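## Task

Arrange the nests so that N1 holds plate C16, N2 holds plate C51 and N3 holds plate C15. Every plate must lie flat within its nest's locators with its A1 well at the nest corner labelled A1, and must stay there without the robot holding it. Finish by releasing the plate and moving the gripper away.

## Robot and tools

ROBOT. There is one arm, a four-axis plate mover: lift (0.000 to 0.550 m), shoulder (-2.000 to 2.000 rad), elbow (-2.800 to 2.800 rad) and wrist yaw (-12.566 to 12.566 rad). Its two-finger gripper always stays level and can only turn about its vertical axis. The commanded point, end_effector_position, lies midway between the rubber pads, 2 to 3 cm behind the fingertips. Fingers point along the gripper's +x and close along its y. Keep the elbow reading in Joint positions at least 0.4 rad away from 0, or the arm may fold and fault.

SCENE. Plates are identified only by their ID labels; well A1 is at the plate's cut-off corner. Seen from above, going clockwise, the nests are N1, N2, OUT and N3. OUT starts empty and can serve as a parking spot when swapping plates. Loose objects may occasionally get nudged by something.

FRAMES. The scene frame has its origin on the table surface below the arm base, +z up, and +y to the left when facing along +x. Reported hand positions can be slightly off, more so at long reach. Motion offsets, however, are given in the gripper's own axes.

ROW FORMAT (shared by execute_actions and move). A single arm, so one row is five numbers in [-1, 1]: dx, dy, dz, rz, opening. dx, dy, dz, rz are an offset, not a pose: they are measured in the gripper frame from the gripper pose shown in the most recent result (before any result in the scene shows it, and for the second or later call within one reply, from where the robot is when the action begins). Scale: 1.0 equals 0.6 m of travel or 180 degrees of turn. Positive rz turns from +x toward +y. opening is absolute, not an offset: +1 is fully open (0.140 m), -1 is closed (pads still 0.066 m apart). Going from open to closed takes at least about 0.6 s. Because offsets start from the measured pose, repeating a small downward offset against a solid surface does not press harder, but against something yielding it goes further. An all-zero row is not a pause; it pulls the gripper back to the reference pose.

execute_actions: argument actions, a list with zero or one entry. Empty list: just report state (with pictures). An action entry is {"rows": [...], "steps": n} with 1 to 15 rows and n up to 15 (default 15, minimum 6); each row is applied for one control step of 1/30 s, the last one repeated if rows run out, and every row is counted from the same reference pose, not from the previous row. A wait entry is {"steps": n} with n up to 300, counted from the last result, so your reply time eats into it. Optional pictures: true adds camera images. A rejected call sends nothing.

move: argument target (one row as above) and optional speed in m/s, 0.002 to 0.5, default 0.25; turning is capped at twice that value in rad/s. It drives a straight path lasting 0.5 to 10 s (longer paths stop short). It does not avoid obstacles, the arm can lag or overshoot speed (especially nearly straight), and faster or deeper contact hits harder. The opening is applied at the start. It returns once the arm and fingers settle, or 5 s after the path ends.

wait: argument seconds, 0 to 10; nothing new is commanded.

zoom_image: arguments camera (cam_head_left, cam_head_right, cam_high, cam_low or cam_wrist) and region [x0, y0, x1, y1] in pixels of that camera's latest image, origin top-left, at most 504 by 504. Image sizes: 672x504 for the four fixed cameras, 616x616 for cam_wrist.

finished_scene: argument scene, the number of the current scene.

TIMING. Every control step the commanded pose is limited to within 70 mm and 16 degrees of the measured pose, then joints follow by damped inverse kinematics. A far target may need several actions; after an action the arm only continues to the last clipped pose. Results are taken 6 steps before an action ends; those steps run during your next reply. The simulation keeps running while you think. Joints share speed limits and stop together when a command reverses them.

RESULTS. The state line shows end_effector_position (m) and end_effector_quat_wxyz in the scene frame. Joint positions lists lift, shoulder, elbow, wrist yaw, then pad gap (m). grip_measured is the finger opening on the command scale (readings may be off by about 1 mm, constantly). "Hand target" appears only when nothing is kept back. "pose unreachable" and HELD mark steps the clearance check altered or blocked. The move line reports the ending (done, off_target, moving, held, fault), the distance to target, and limits (paced: command clipped; held: some steps blocked, after which the arm may move fast).

GRIPPING AND SAFETY. To hold a plate, command about 0.04 below grip_measured; less grips more gently. Pads push about 18 N each; fast closing squeezes harder. Load limits: lift 57 N, shoulder 8.55 N m, elbow 4.27 N m, wrist yaw 1.42 N m, including carried weight; reaching one stops the arm for 10 s. Holding loads heats motors: MOTOR HOT warns from 85 °C, and 100 °C triggers an OVER-TEMPERATURE FAULT with brakes on until cool. Lower plates close to the nest before releasing; a few millimetres of drop is acceptable, a long fall is not. Avoid slamming, hard collisions, strong pushes, and anything leaving the table. Work quickly and with little effort.

Each tool is called after "Call:" as name(argument=value, ...) on one line, values as JSON.

## Session

I'll start by looking at the scene.

Call:
execute_actions(actions=[])

Scene clock: 0.00 s of 12600.00 s.
end_effector_position=(+0.4443, -0.2832, +0.2392) grip_measured=+0.99 end_effector_quat_wxyz=(+0.936, +0.000, +0.000, +0.352)
Joint positions: [ 0.234 -0.553  1.809 -0.537  0.14 ]
Hand target: +0.444, -0.283, +0.239; +0.936, +0.000, +0.000, +0.352

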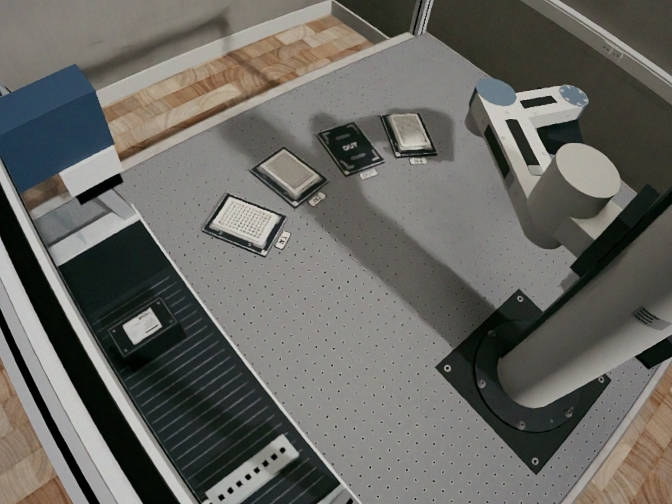

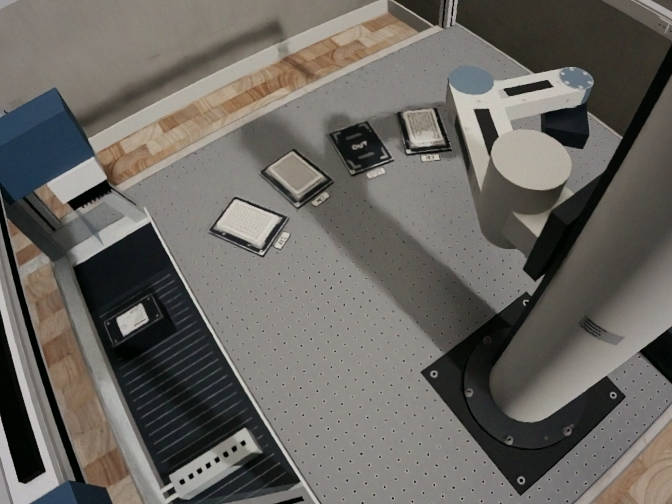

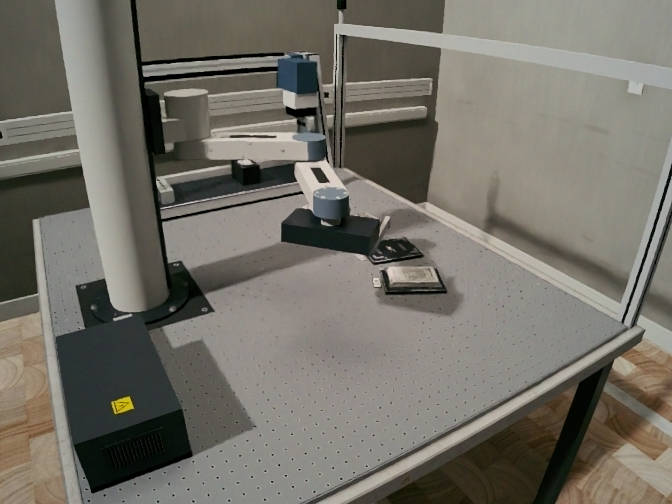

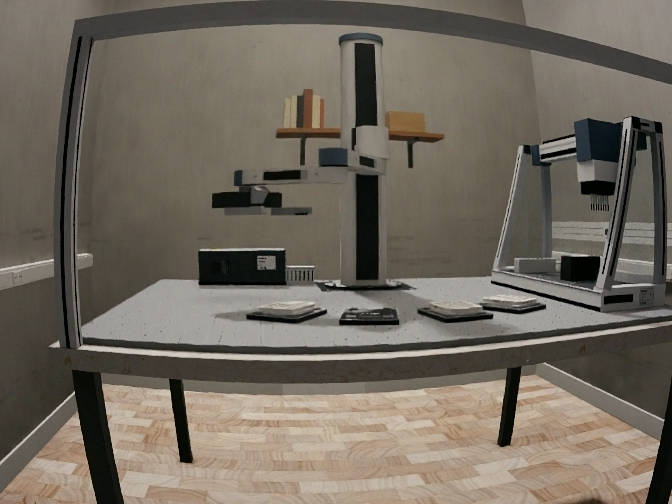

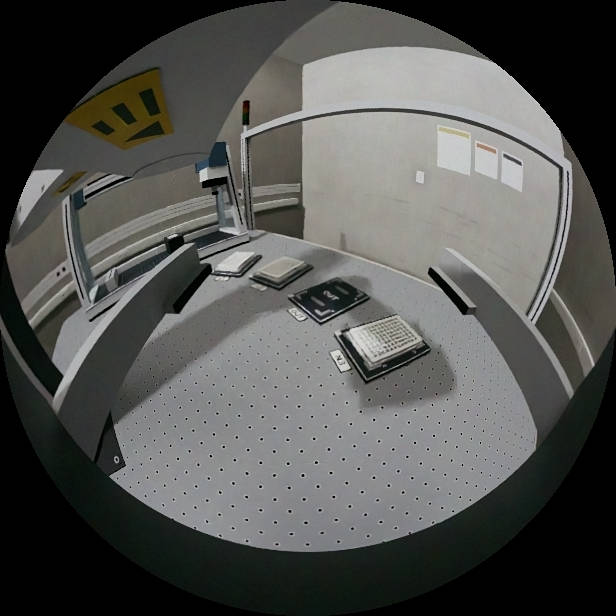

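Call:
zoom_image(camera="cam_head_left", region=[190, 100, 450, 270])

Call:
zoom_image(camera="cam_low", region=[230, 280, 560, 340])

Call:
zoom_image(camera="cam_wrist", region=[190, 230, 450, 400])

Region (190, 100, 450, 270) of cam_head_left's 672x504 image, scaled by 1.938, with more detail than that image has; it fills the top 330 rows of this view, and the rest is white.

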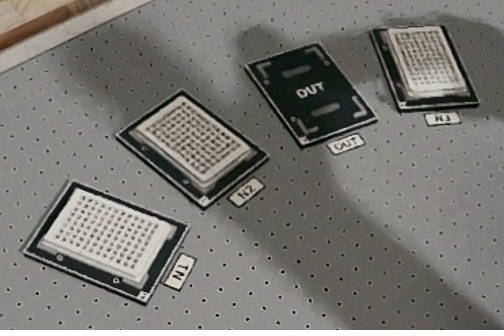

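Region (230, 280, 560, 340) of cam_low's 672x504 image, scaled by 1.527, with more detail than that image has; it fills the top 92 rows of this view, and the rest is white.

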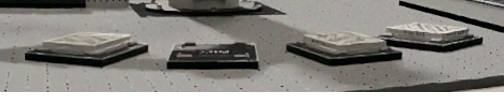

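Region (190, 230, 450, 400) of cam_wrist's 616x616 image, scaled by 1.938, with more detail than that image has; it fills the top 330 rows of this view, and the rest is white.

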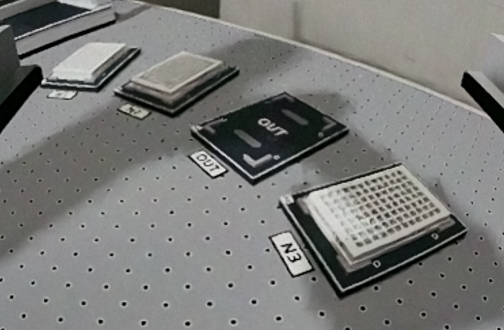

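Call:
zoom_image(camera="cam_head_left", region=[195, 185, 300, 265])

Call:
zoom_image(camera="cam_head_left", region=[245, 140, 335, 215])

Call:
zoom_image(camera="cam_head_left", region=[310, 105, 445, 190])

Call:
zoom_image(camera="cam_wrist", region=[320, 305, 440, 390])

Call:
zoom_image(camera="cam_low", region=[240, 290, 410, 335])

Call:
zoom_image(camera="cam_low", region=[410, 285, 555, 330])

Call:
zoom_image(camera="cam_high", region=[340, 200, 470, 310])

Region (195, 185, 300, 265) of cam_head_left's 672x504 image, scaled by 4.800, with more detail than that image has; it fills the top 384 rows of this view, and the rest is white.

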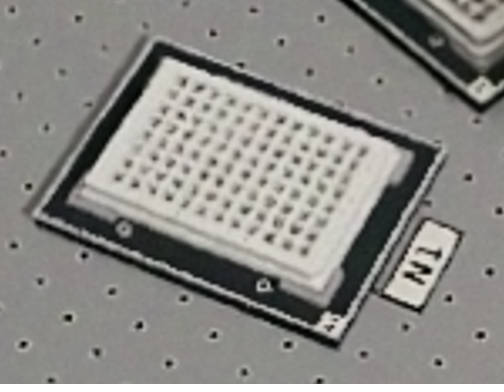

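Region (245, 140, 335, 215) of cam_head_left's 672x504 image, scaled by 5.600, with more detail than that image has.

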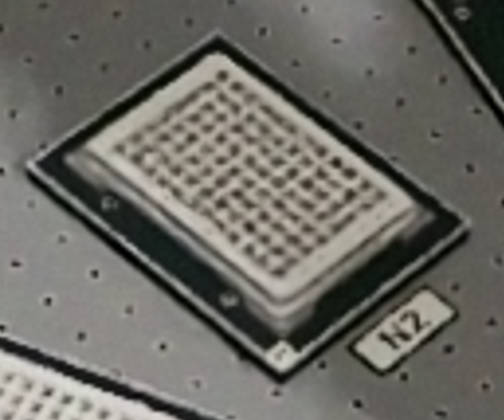

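Region (310, 105, 445, 190) of cam_head_left's 672x504 image, scaled by 3.733, with more detail than that image has; it fills the top 317 rows of this view, and the rest is white.

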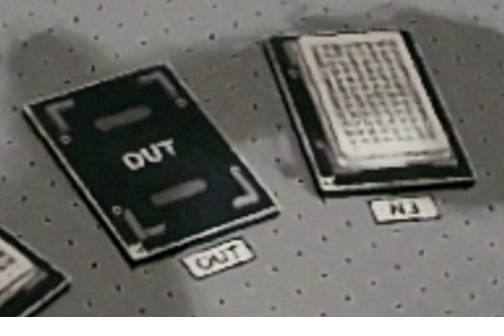

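Region (320, 305, 440, 390) of cam_wrist's 616x616 image, scaled by 4.200, with more detail than that image has; it fills the top 357 rows of this view, and the rest is white.

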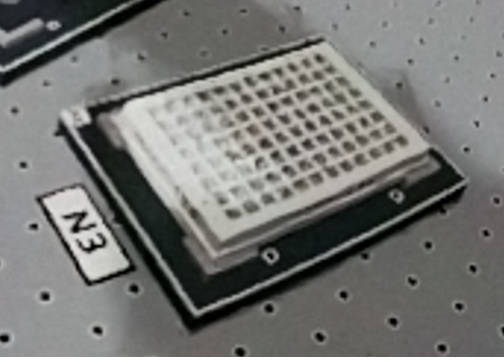

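Region (240, 290, 410, 335) of cam_low's 672x504 image, scaled by 2.965, with more detail than that image has; it fills the top 133 rows of this view, and the rest is white.

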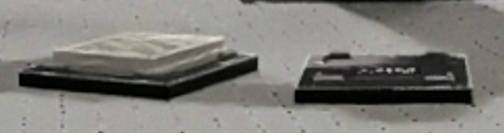

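Region (410, 285, 555, 330) of cam_low's 672x504 image, scaled by 3.476, with more detail than that image has; it fills the top 156 rows of this view, and the rest is white.

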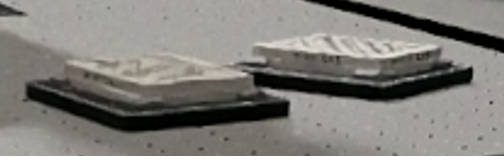

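Region (340, 200, 470, 310) of cam_high's 672x504 image, scaled by 3.877, with more detail than that image has; it fills the top 426 rows of this view, and the rest is white.

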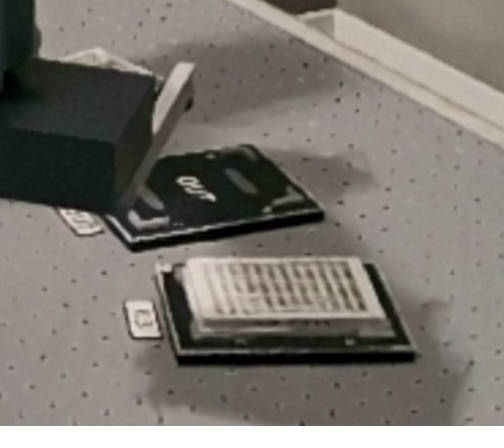

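Call:
zoom_image(camera="cam_low", region=[478, 292, 548, 316])

Call:
zoom_image(camera="cam_low", region=[415, 298, 495, 324])

Call:
zoom_image(camera="cam_high", region=[378, 262, 450, 296])

Call:
zoom_image(camera="cam_low", region=[245, 298, 330, 326])

Region (478, 292, 548, 316) of cam_low's 672x504 image, scaled by 7.200, with more detail than that image has; it fills the top 173 rows of this view, and the rest is white.

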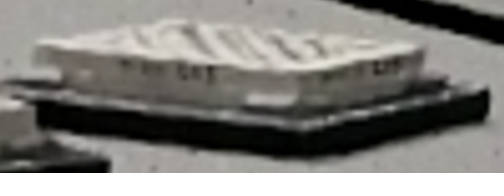

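Region (415, 298, 495, 324) of cam_low's 672x504 image, scaled by 6.300, with more detail than that image has; it fills the top 164 rows of this view, and the rest is white.

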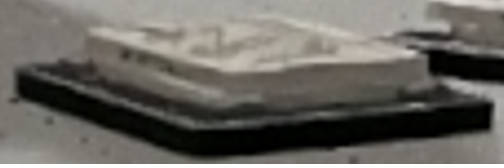

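Region (378, 262, 450, 296) of cam_high's 672x504 image, scaled by 7.000, with more detail than that image has; it fills the top 238 rows of this view, and the rest is white.

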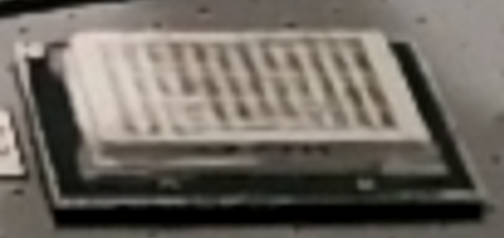

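Region (245, 298, 330, 326) of cam_low's 672x504 image, scaled by 5.929, with more detail than that image has; it fills the top 166 rows of this view, and the rest is white.

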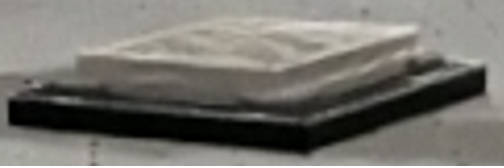

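Call:
zoom_image(camera="cam_head_left", region=[300, 100, 620, 480])

Region (300, 100, 620, 480) of cam_head_left's 672x504 image, scaled by 1.326, with more detail than that image has; it fills the left 424 columns of this view, and the rest is white.

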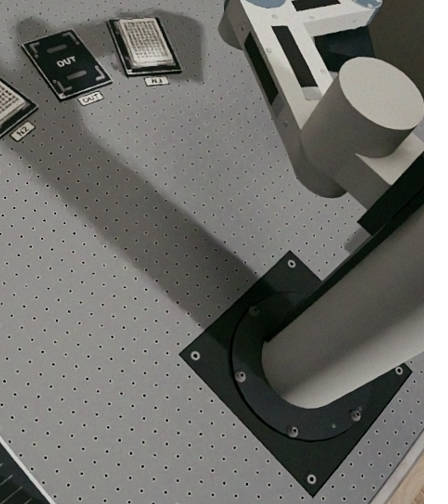

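Call:
move(target=[0, 0, -0.29, 0, 1], speed=0.3)

Scene clock: 4.33 s of 12600.00 s.
end_effector_position=(+0.4443, -0.2832, +0.0652) grip_measured=+0.99 end_effector_quat_wxyz=(+0.936, +0.000, +0.000, +0.352)
Joint positions: [ 0.06  -0.553  1.809 -0.537  0.14 ]
Hand target: +0.444, -0.283, +0.065; +0.936, +0.000, +0.000, +0.352
Off the commanded pose: 0.000 m, 0 deg.
Kept back: nothing.
After step 90, 0.30 s passed at rest.
move: done

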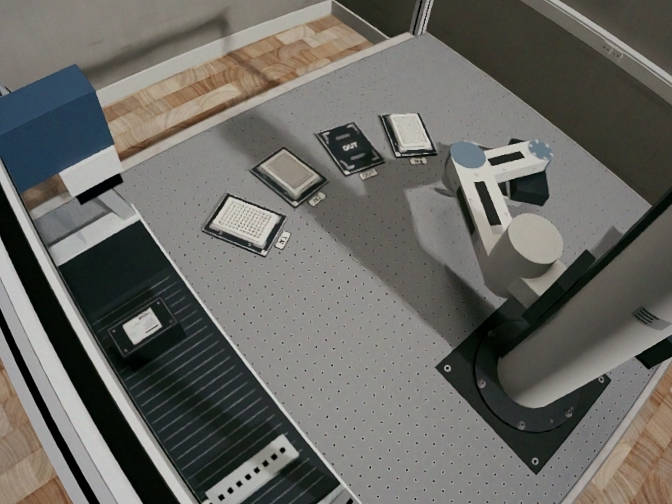

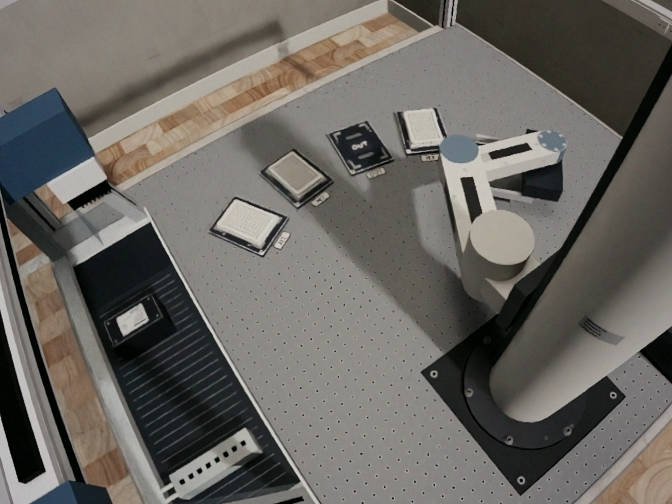

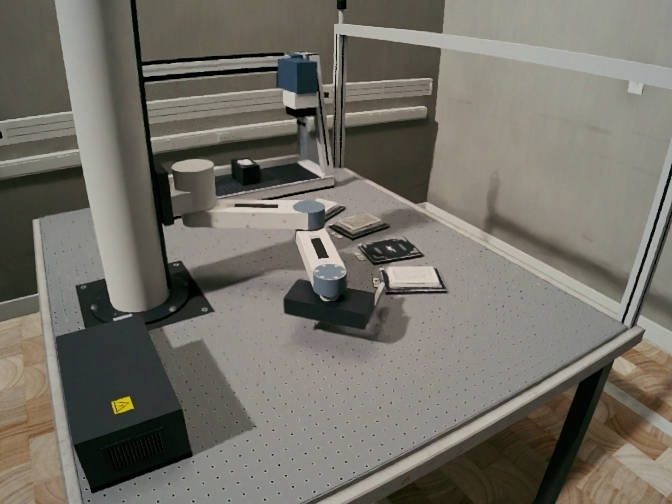

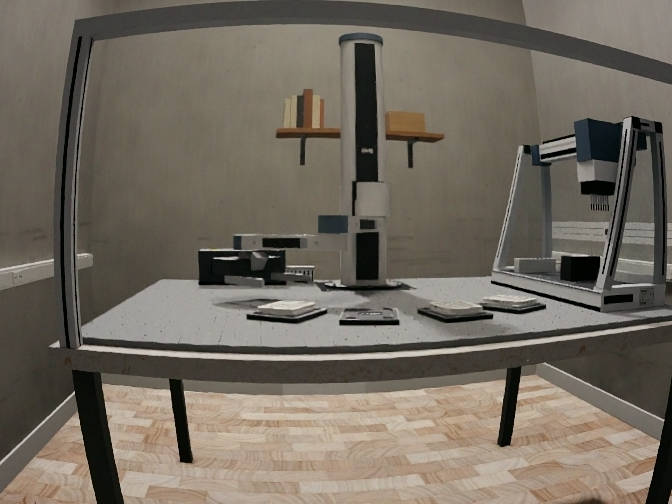

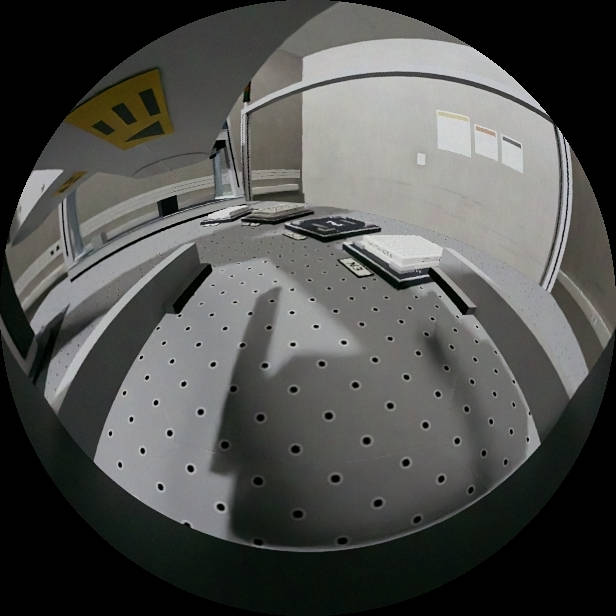

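Call:
zoom_image(camera="cam_wrist", region=[335, 225, 465, 295])

Call:
zoom_image(camera="cam_wrist", region=[195, 195, 325, 235])

Call:
zoom_image(camera="cam_high", region=[320, 195, 455, 300])

Region (335, 225, 465, 295) of cam_wrist's 616x616 image, scaled by 3.877, with more detail than that image has; it fills the top 271 rows of this view, and the rest is white.

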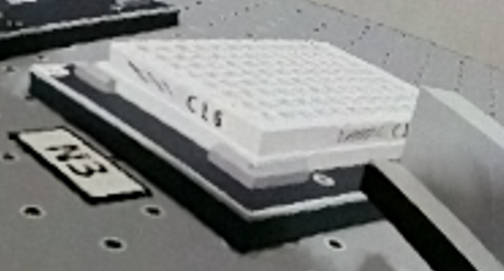

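Region (195, 195, 325, 235) of cam_wrist's 616x616 image, scaled by 3.877, with more detail than that image has; it fills the top 155 rows of this view, and the rest is white.

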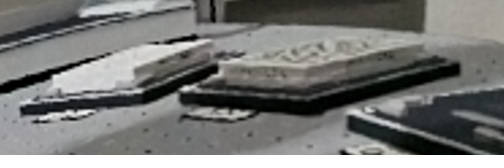

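Region (320, 195, 455, 300) of cam_high's 672x504 image, scaled by 3.733, with more detail than that image has.

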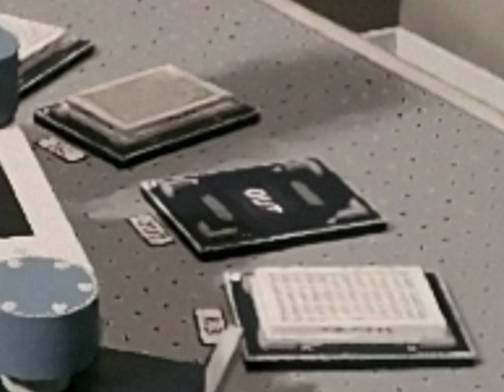

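Call:
zoom_image(camera="cam_wrist", region=[360, 232, 445, 275])

Call:
zoom_image(camera="cam_head_right", region=[205, 190, 300, 262])

Call:
zoom_image(camera="cam_head_right", region=[255, 143, 340, 212])

Call:
zoom_image(camera="cam_head_left", region=[372, 105, 445, 170])

Region (360, 232, 445, 275) of cam_wrist's 616x616 image, scaled by 5.929, with more detail than that image has; it fills the top 255 rows of this view, and the rest is white.

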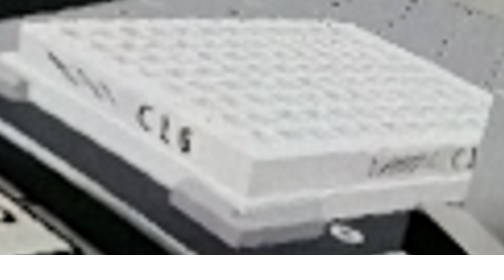

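Region (205, 190, 300, 262) of cam_head_right's 672x504 image, scaled by 5.305, with more detail than that image has; it fills the top 382 rows of this view, and the rest is white.

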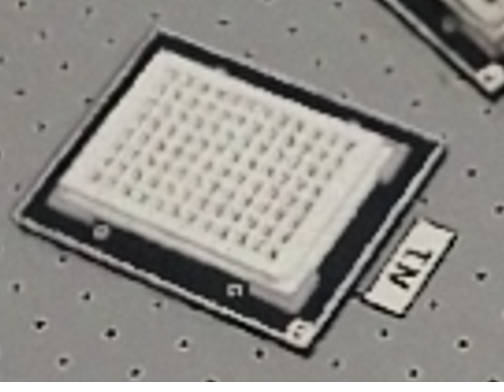

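Region (255, 143, 340, 212) of cam_head_right's 672x504 image, scaled by 5.929, with more detail than that image has; it fills the top 409 rows of this view, and the rest is white.

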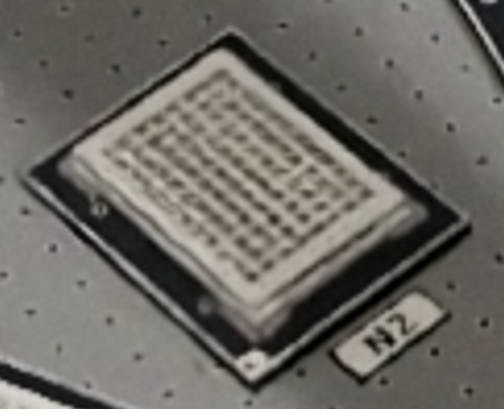

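Region (372, 105, 445, 170) of cam_head_left's 672x504 image, scaled by 6.904, with more detail than that image has; it fills the top 449 rows of this view, and the rest is white.

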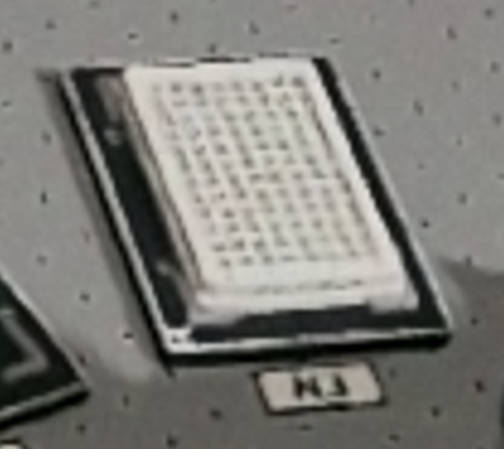

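Call:
move(target=[0.258, -0.1045, 0, -0.386, 1], speed=0.4)

Scene clock: 10.10 s of 12600.00 s.
end_effector_position=(+0.6022, -0.2281, +0.0652) grip_measured=+0.99 end_effector_quat_wxyz=(+0.970, +0.000, +0.000, -0.244)
Joint positions: [ 0.06   0.274  1.441 -2.208  0.14 ]
Hand target: +0.602, -0.228, +0.065; +0.970, +0.000, +0.000, -0.244
Off the commanded pose: 0.000 m, 0 deg.
Kept back: nothing.
After step 90, 0.83 s passed at rest.
move: done

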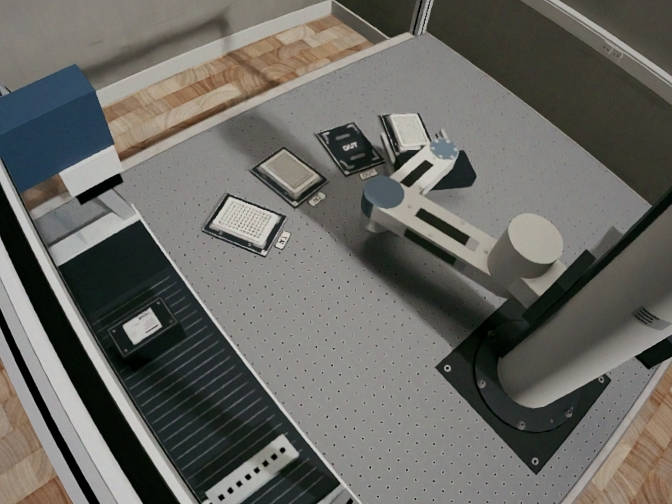

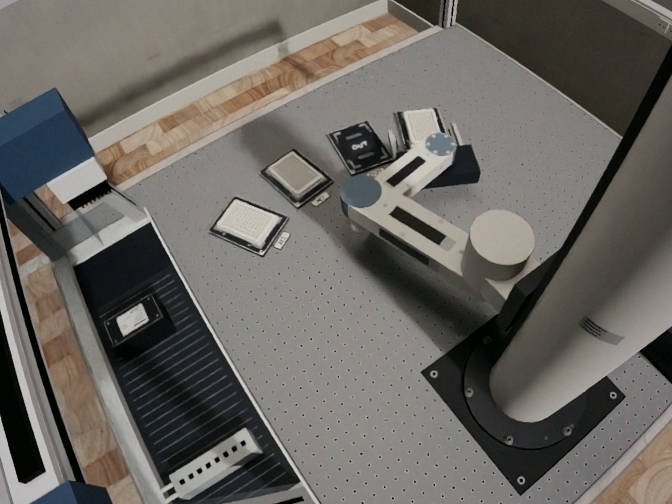

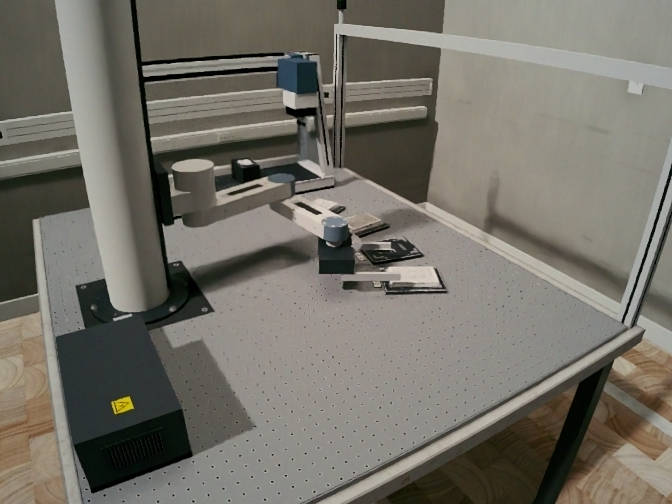

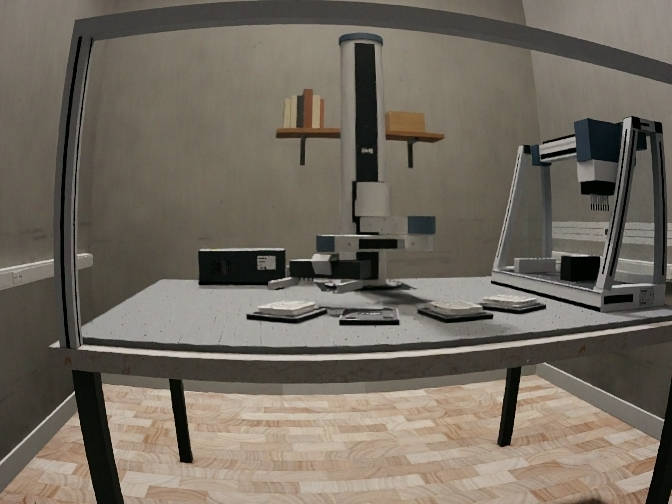

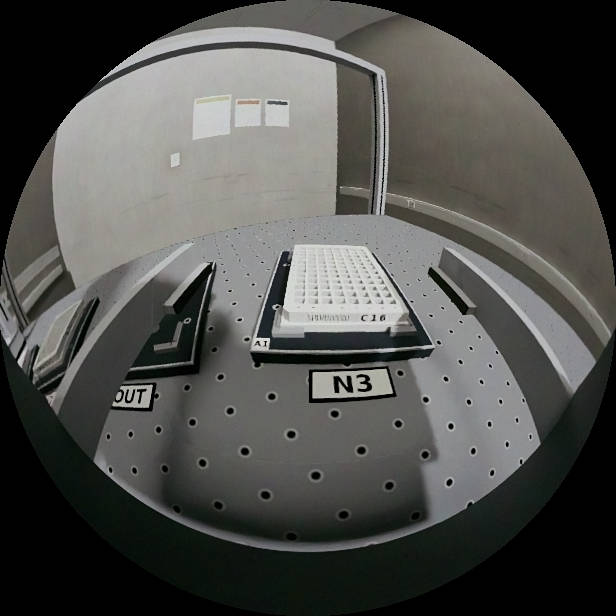

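Call:
zoom_image(camera="cam_wrist", region=[150, 230, 490, 410])

Call:
zoom_image(camera="cam_wrist", region=[240, 235, 450, 375])

Region (150, 230, 490, 410) of cam_wrist's 616x616 image, scaled by 1.482, with more detail than that image has; it fills the top 267 rows of this view, and the rest is white.

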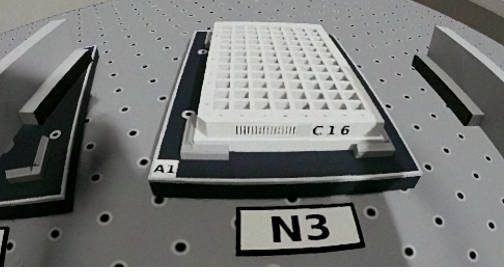

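Region (240, 235, 450, 375) of cam_wrist's 616x616 image, scaled by 2.400, with more detail than that image has.

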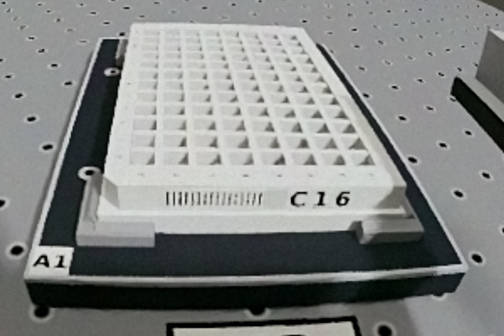

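Call:
zoom_image(camera="cam_wrist", region=[248, 290, 348, 365])

Call:
zoom_image(camera="cam_wrist", region=[345, 290, 445, 365])

Call:
zoom_image(camera="cam_wrist", region=[270, 235, 390, 285])

Region (248, 290, 348, 365) of cam_wrist's 616x616 image, scaled by 5.040, with more detail than that image has; it fills the top 378 rows of this view, and the rest is white.

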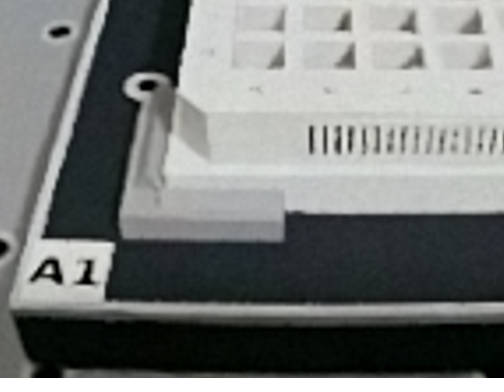

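Region (345, 290, 445, 365) of cam_wrist's 616x616 image, scaled by 5.040, with more detail than that image has; it fills the top 378 rows of this view, and the rest is white.

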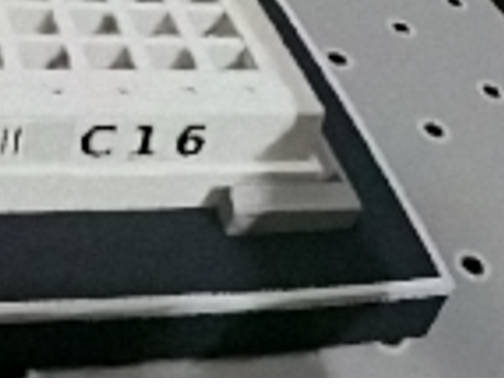

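Region (270, 235, 390, 285) of cam_wrist's 616x616 image, scaled by 4.200, with more detail than that image has; it fills the top 210 rows of this view, and the rest is white.

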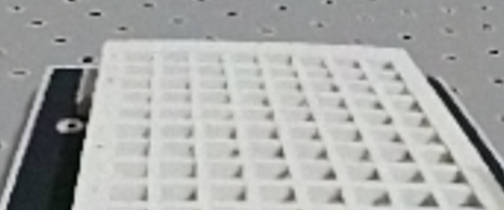

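Call:
zoom_image(camera="cam_wrist", region=[150, 235, 250, 325])

Call:
zoom_image(camera="cam_wrist", region=[400, 235, 500, 325])

Call:
zoom_image(camera="cam_low", region=[240, 245, 410, 330])

Region (150, 235, 250, 325) of cam_wrist's 616x616 image, scaled by 5.040, with more detail than that image has; it fills the top 454 rows of this view, and the rest is white.

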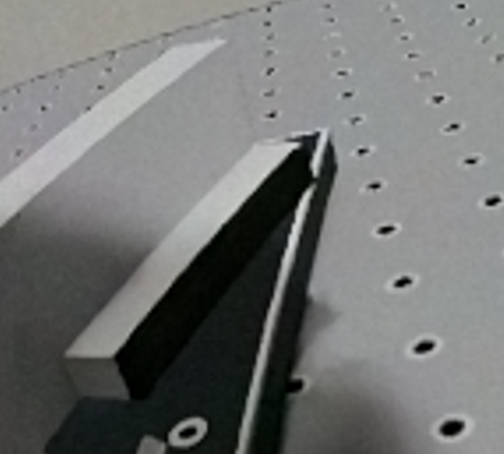

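Region (400, 235, 500, 325) of cam_wrist's 616x616 image, scaled by 5.040, with more detail than that image has; it fills the top 454 rows of this view, and the rest is white.

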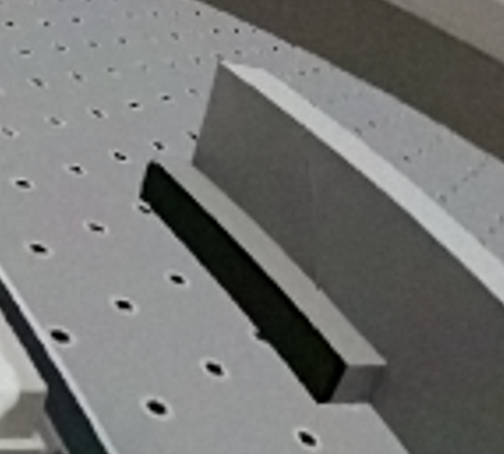

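Region (240, 245, 410, 330) of cam_low's 672x504 image, scaled by 2.965, with more detail than that image has.

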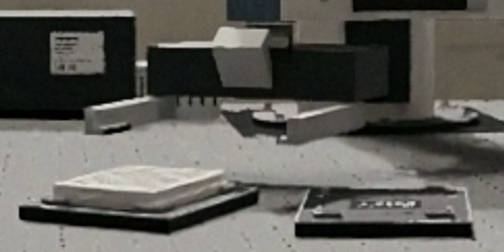

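Call:
move(target=[0.1167, -0.0267, -0.02, -0.004, -0.08], speed=0.2)

Scene clock: 18.83 s of 12600.00 s.
end_effector_position=(+0.6563, -0.2755, +0.0531) grip_measured=-0.08 end_effector_quat_wxyz=(+0.968, +0.000, +0.000, -0.250)
Joint positions: [ 0.048  0.067  1.841 -2.414  0.1  ]
Hand target: +0.656, -0.275, +0.053; +0.968, +0.000, +0.000, -0.250
Off the commanded pose: 0.000 m, 0 deg.
Kept back: nothing.
After step 90, 4.97 s passed at rest.
move: done

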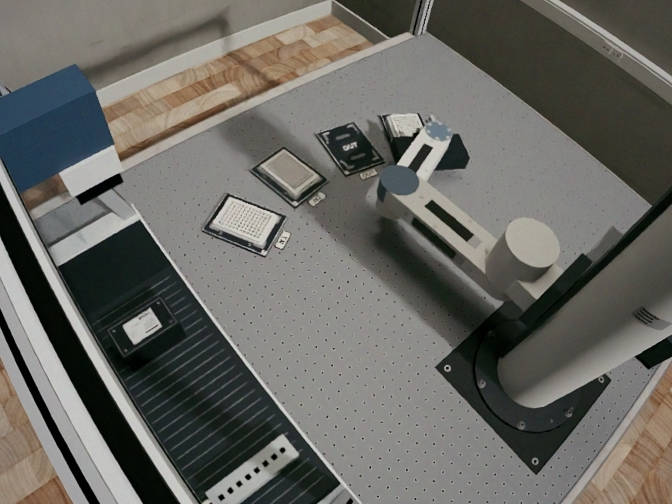

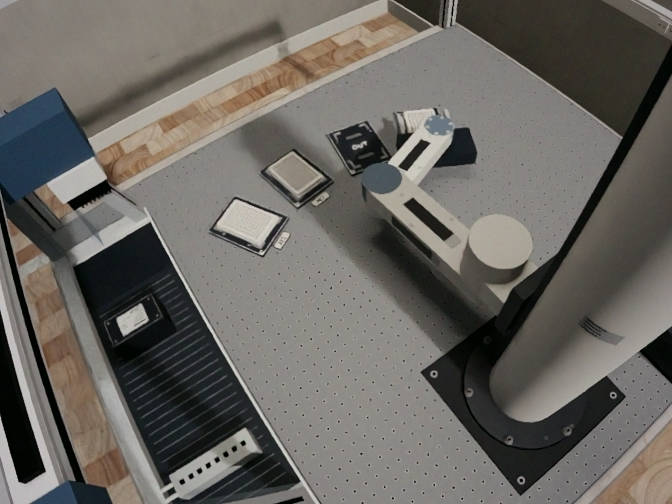

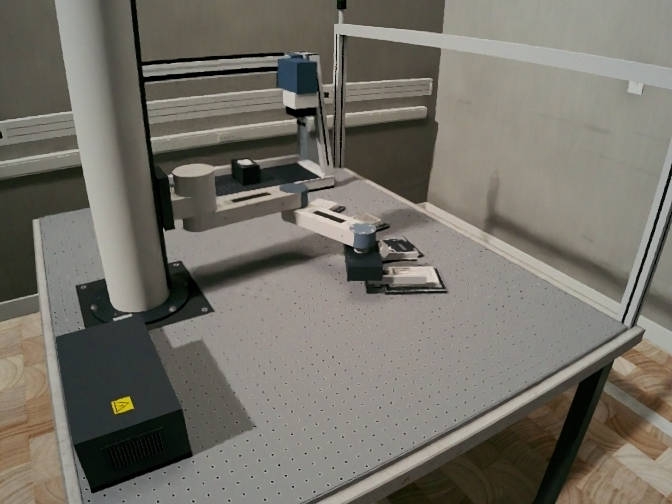

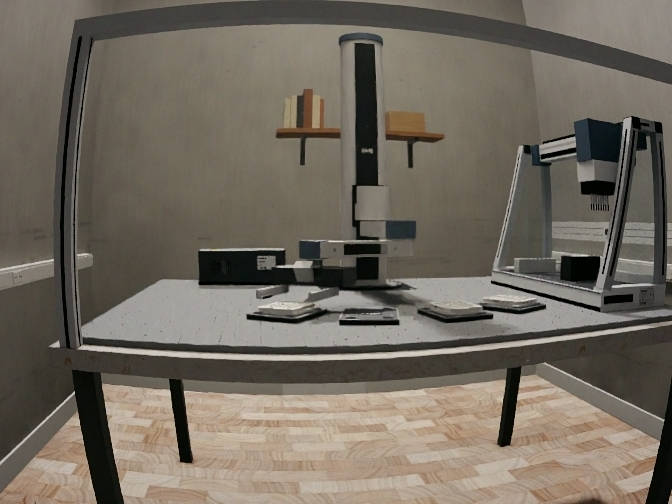

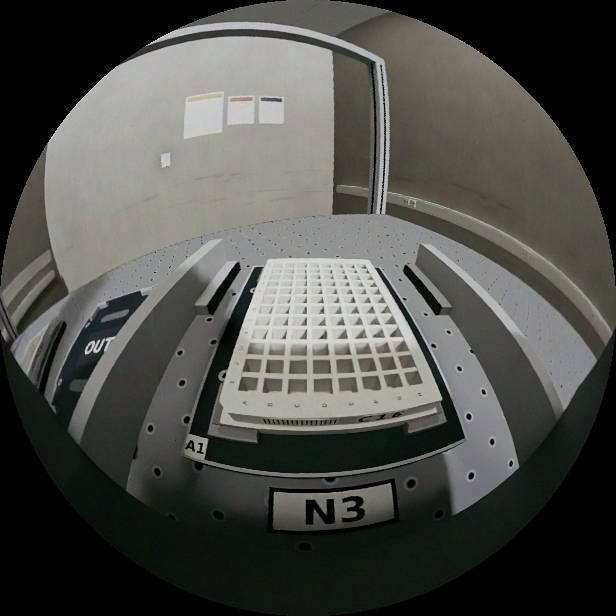

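Call:
zoom_image(camera="cam_wrist", region=[170, 240, 480, 480])

Call:
zoom_image(camera="cam_low", region=[240, 260, 360, 330])

Call:
zoom_image(camera="cam_high", region=[340, 225, 460, 305])

Region (170, 240, 480, 480) of cam_wrist's 616x616 image, scaled by 1.626, with more detail than that image has; it fills the top 390 rows of this view, and the rest is white.

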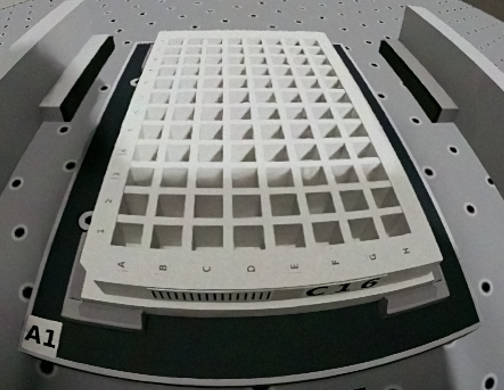

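Region (240, 260, 360, 330) of cam_low's 672x504 image, scaled by 4.200, with more detail than that image has; it fills the top 294 rows of this view, and the rest is white.

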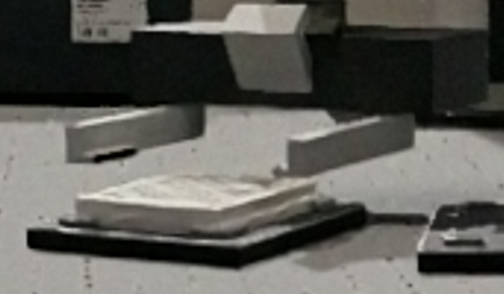

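Region (340, 225, 460, 305) of cam_high's 672x504 image, scaled by 4.200, with more detail than that image has.

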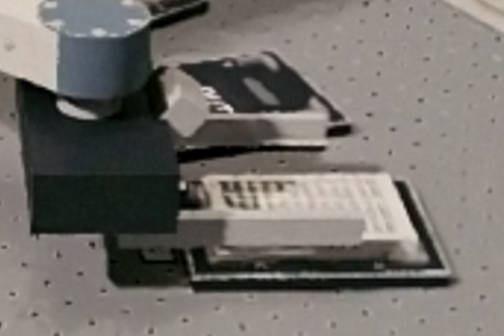

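Call:
zoom_image(camera="cam_wrist", region=[185, 250, 285, 330])

Call:
zoom_image(camera="cam_wrist", region=[360, 250, 460, 330])

Region (185, 250, 285, 330) of cam_wrist's 616x616 image, scaled by 5.040, with more detail than that image has; it fills the top 403 rows of this view, and the rest is white.

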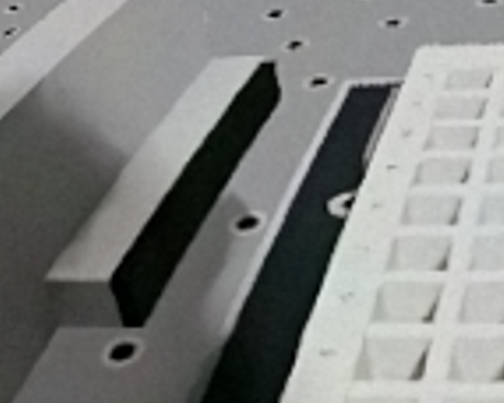

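Region (360, 250, 460, 330) of cam_wrist's 616x616 image, scaled by 5.040, with more detail than that image has; it fills the top 403 rows of this view, and the rest is white.

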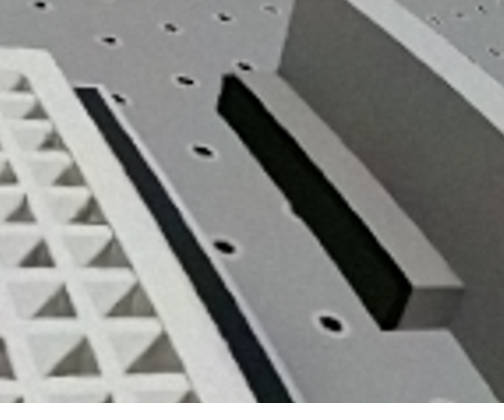

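Call:
move(target=[0.005, 0, -0.025, 0.004, -0.08], speed=0.1)

Scene clock: 22.07 s of 12600.00 s.
end_effector_position=(+0.6589, -0.2769, +0.0381) grip_measured=-0.08 end_effector_quat_wxyz=(+0.970, +0.000, +0.000, -0.244)
Joint positions: [ 0.033  0.055  1.86  -2.408  0.1  ]
Hand target: +0.659, -0.277, +0.038; +0.970, +0.000, +0.000, -0.244
Off the commanded pose: 0.000 m, 0 deg.
Kept back: nothing.
move: done

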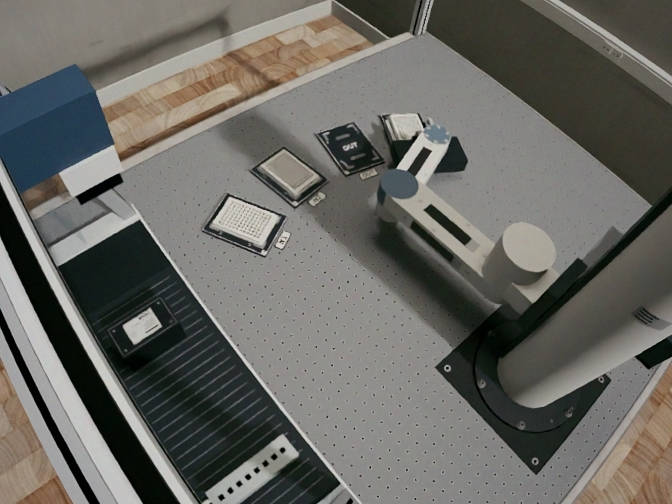

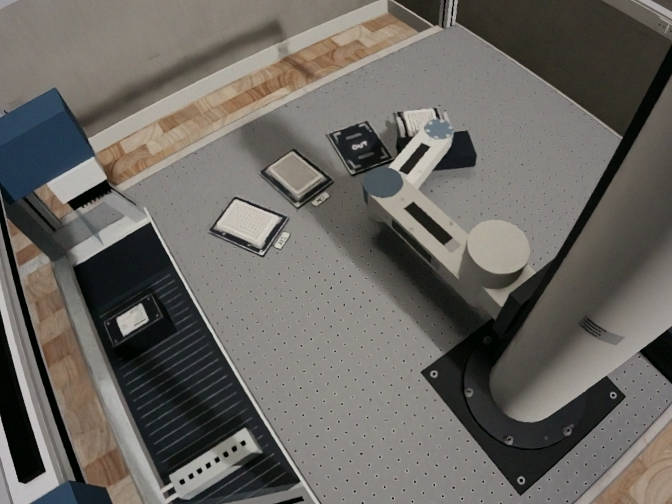

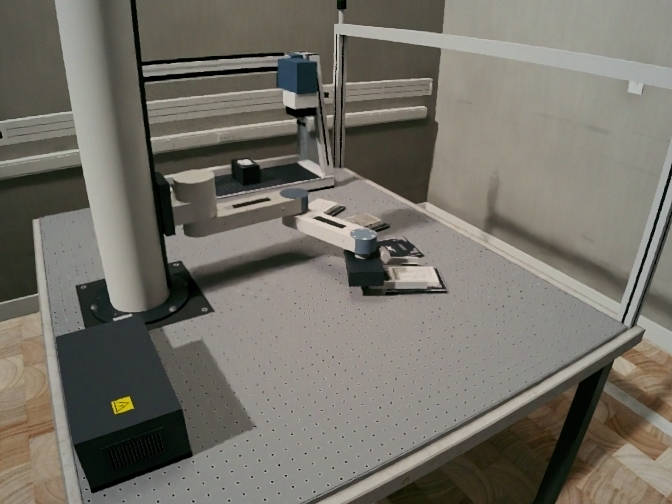

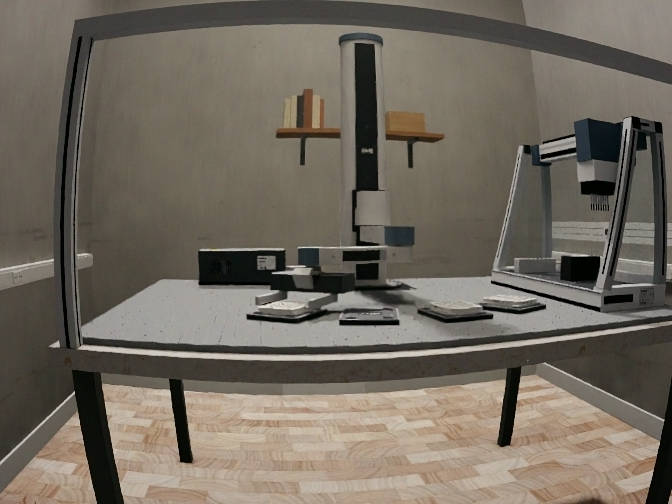

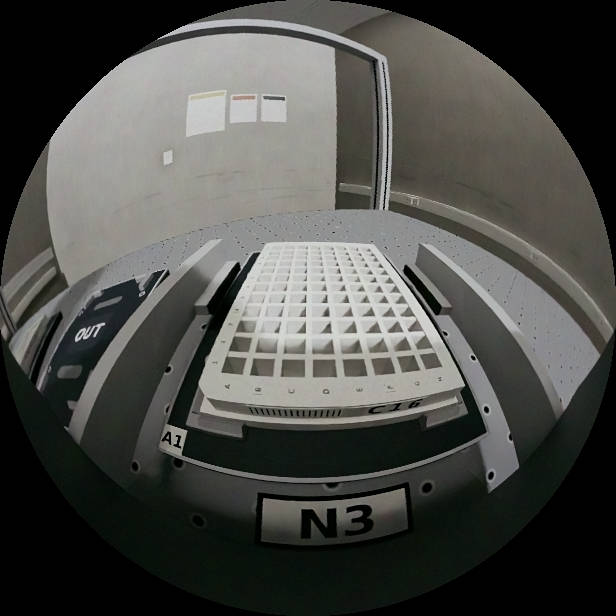

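Call:
zoom_image(camera="cam_wrist", region=[150, 230, 500, 480])

Call:
zoom_image(camera="cam_low", region=[240, 265, 360, 330])

Call:
zoom_image(camera="cam_high", region=[345, 240, 455, 300])

Region (150, 230, 500, 480) of cam_wrist's 616x616 image, scaled by 1.440, with more detail than that image has; it fills the top 360 rows of this view, and the rest is white.

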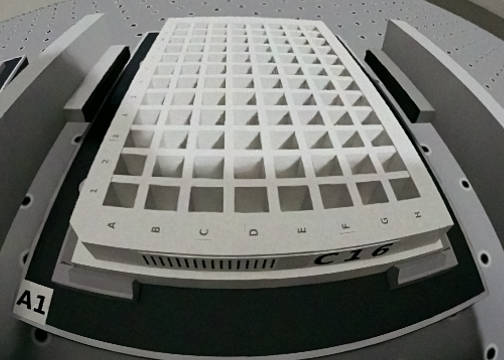

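Region (240, 265, 360, 330) of cam_low's 672x504 image, scaled by 4.200, with more detail than that image has; it fills the top 273 rows of this view, and the rest is white.

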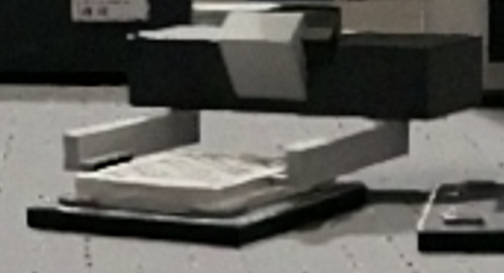

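Region (345, 240, 455, 300) of cam_high's 672x504 image, scaled by 4.582, with more detail than that image has; it fills the top 275 rows of this view, and the rest is white.

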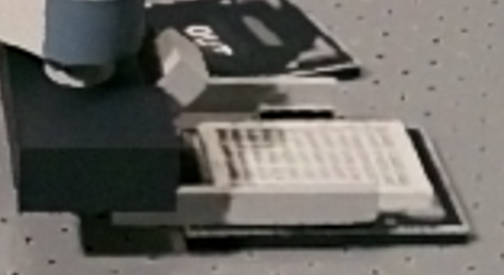

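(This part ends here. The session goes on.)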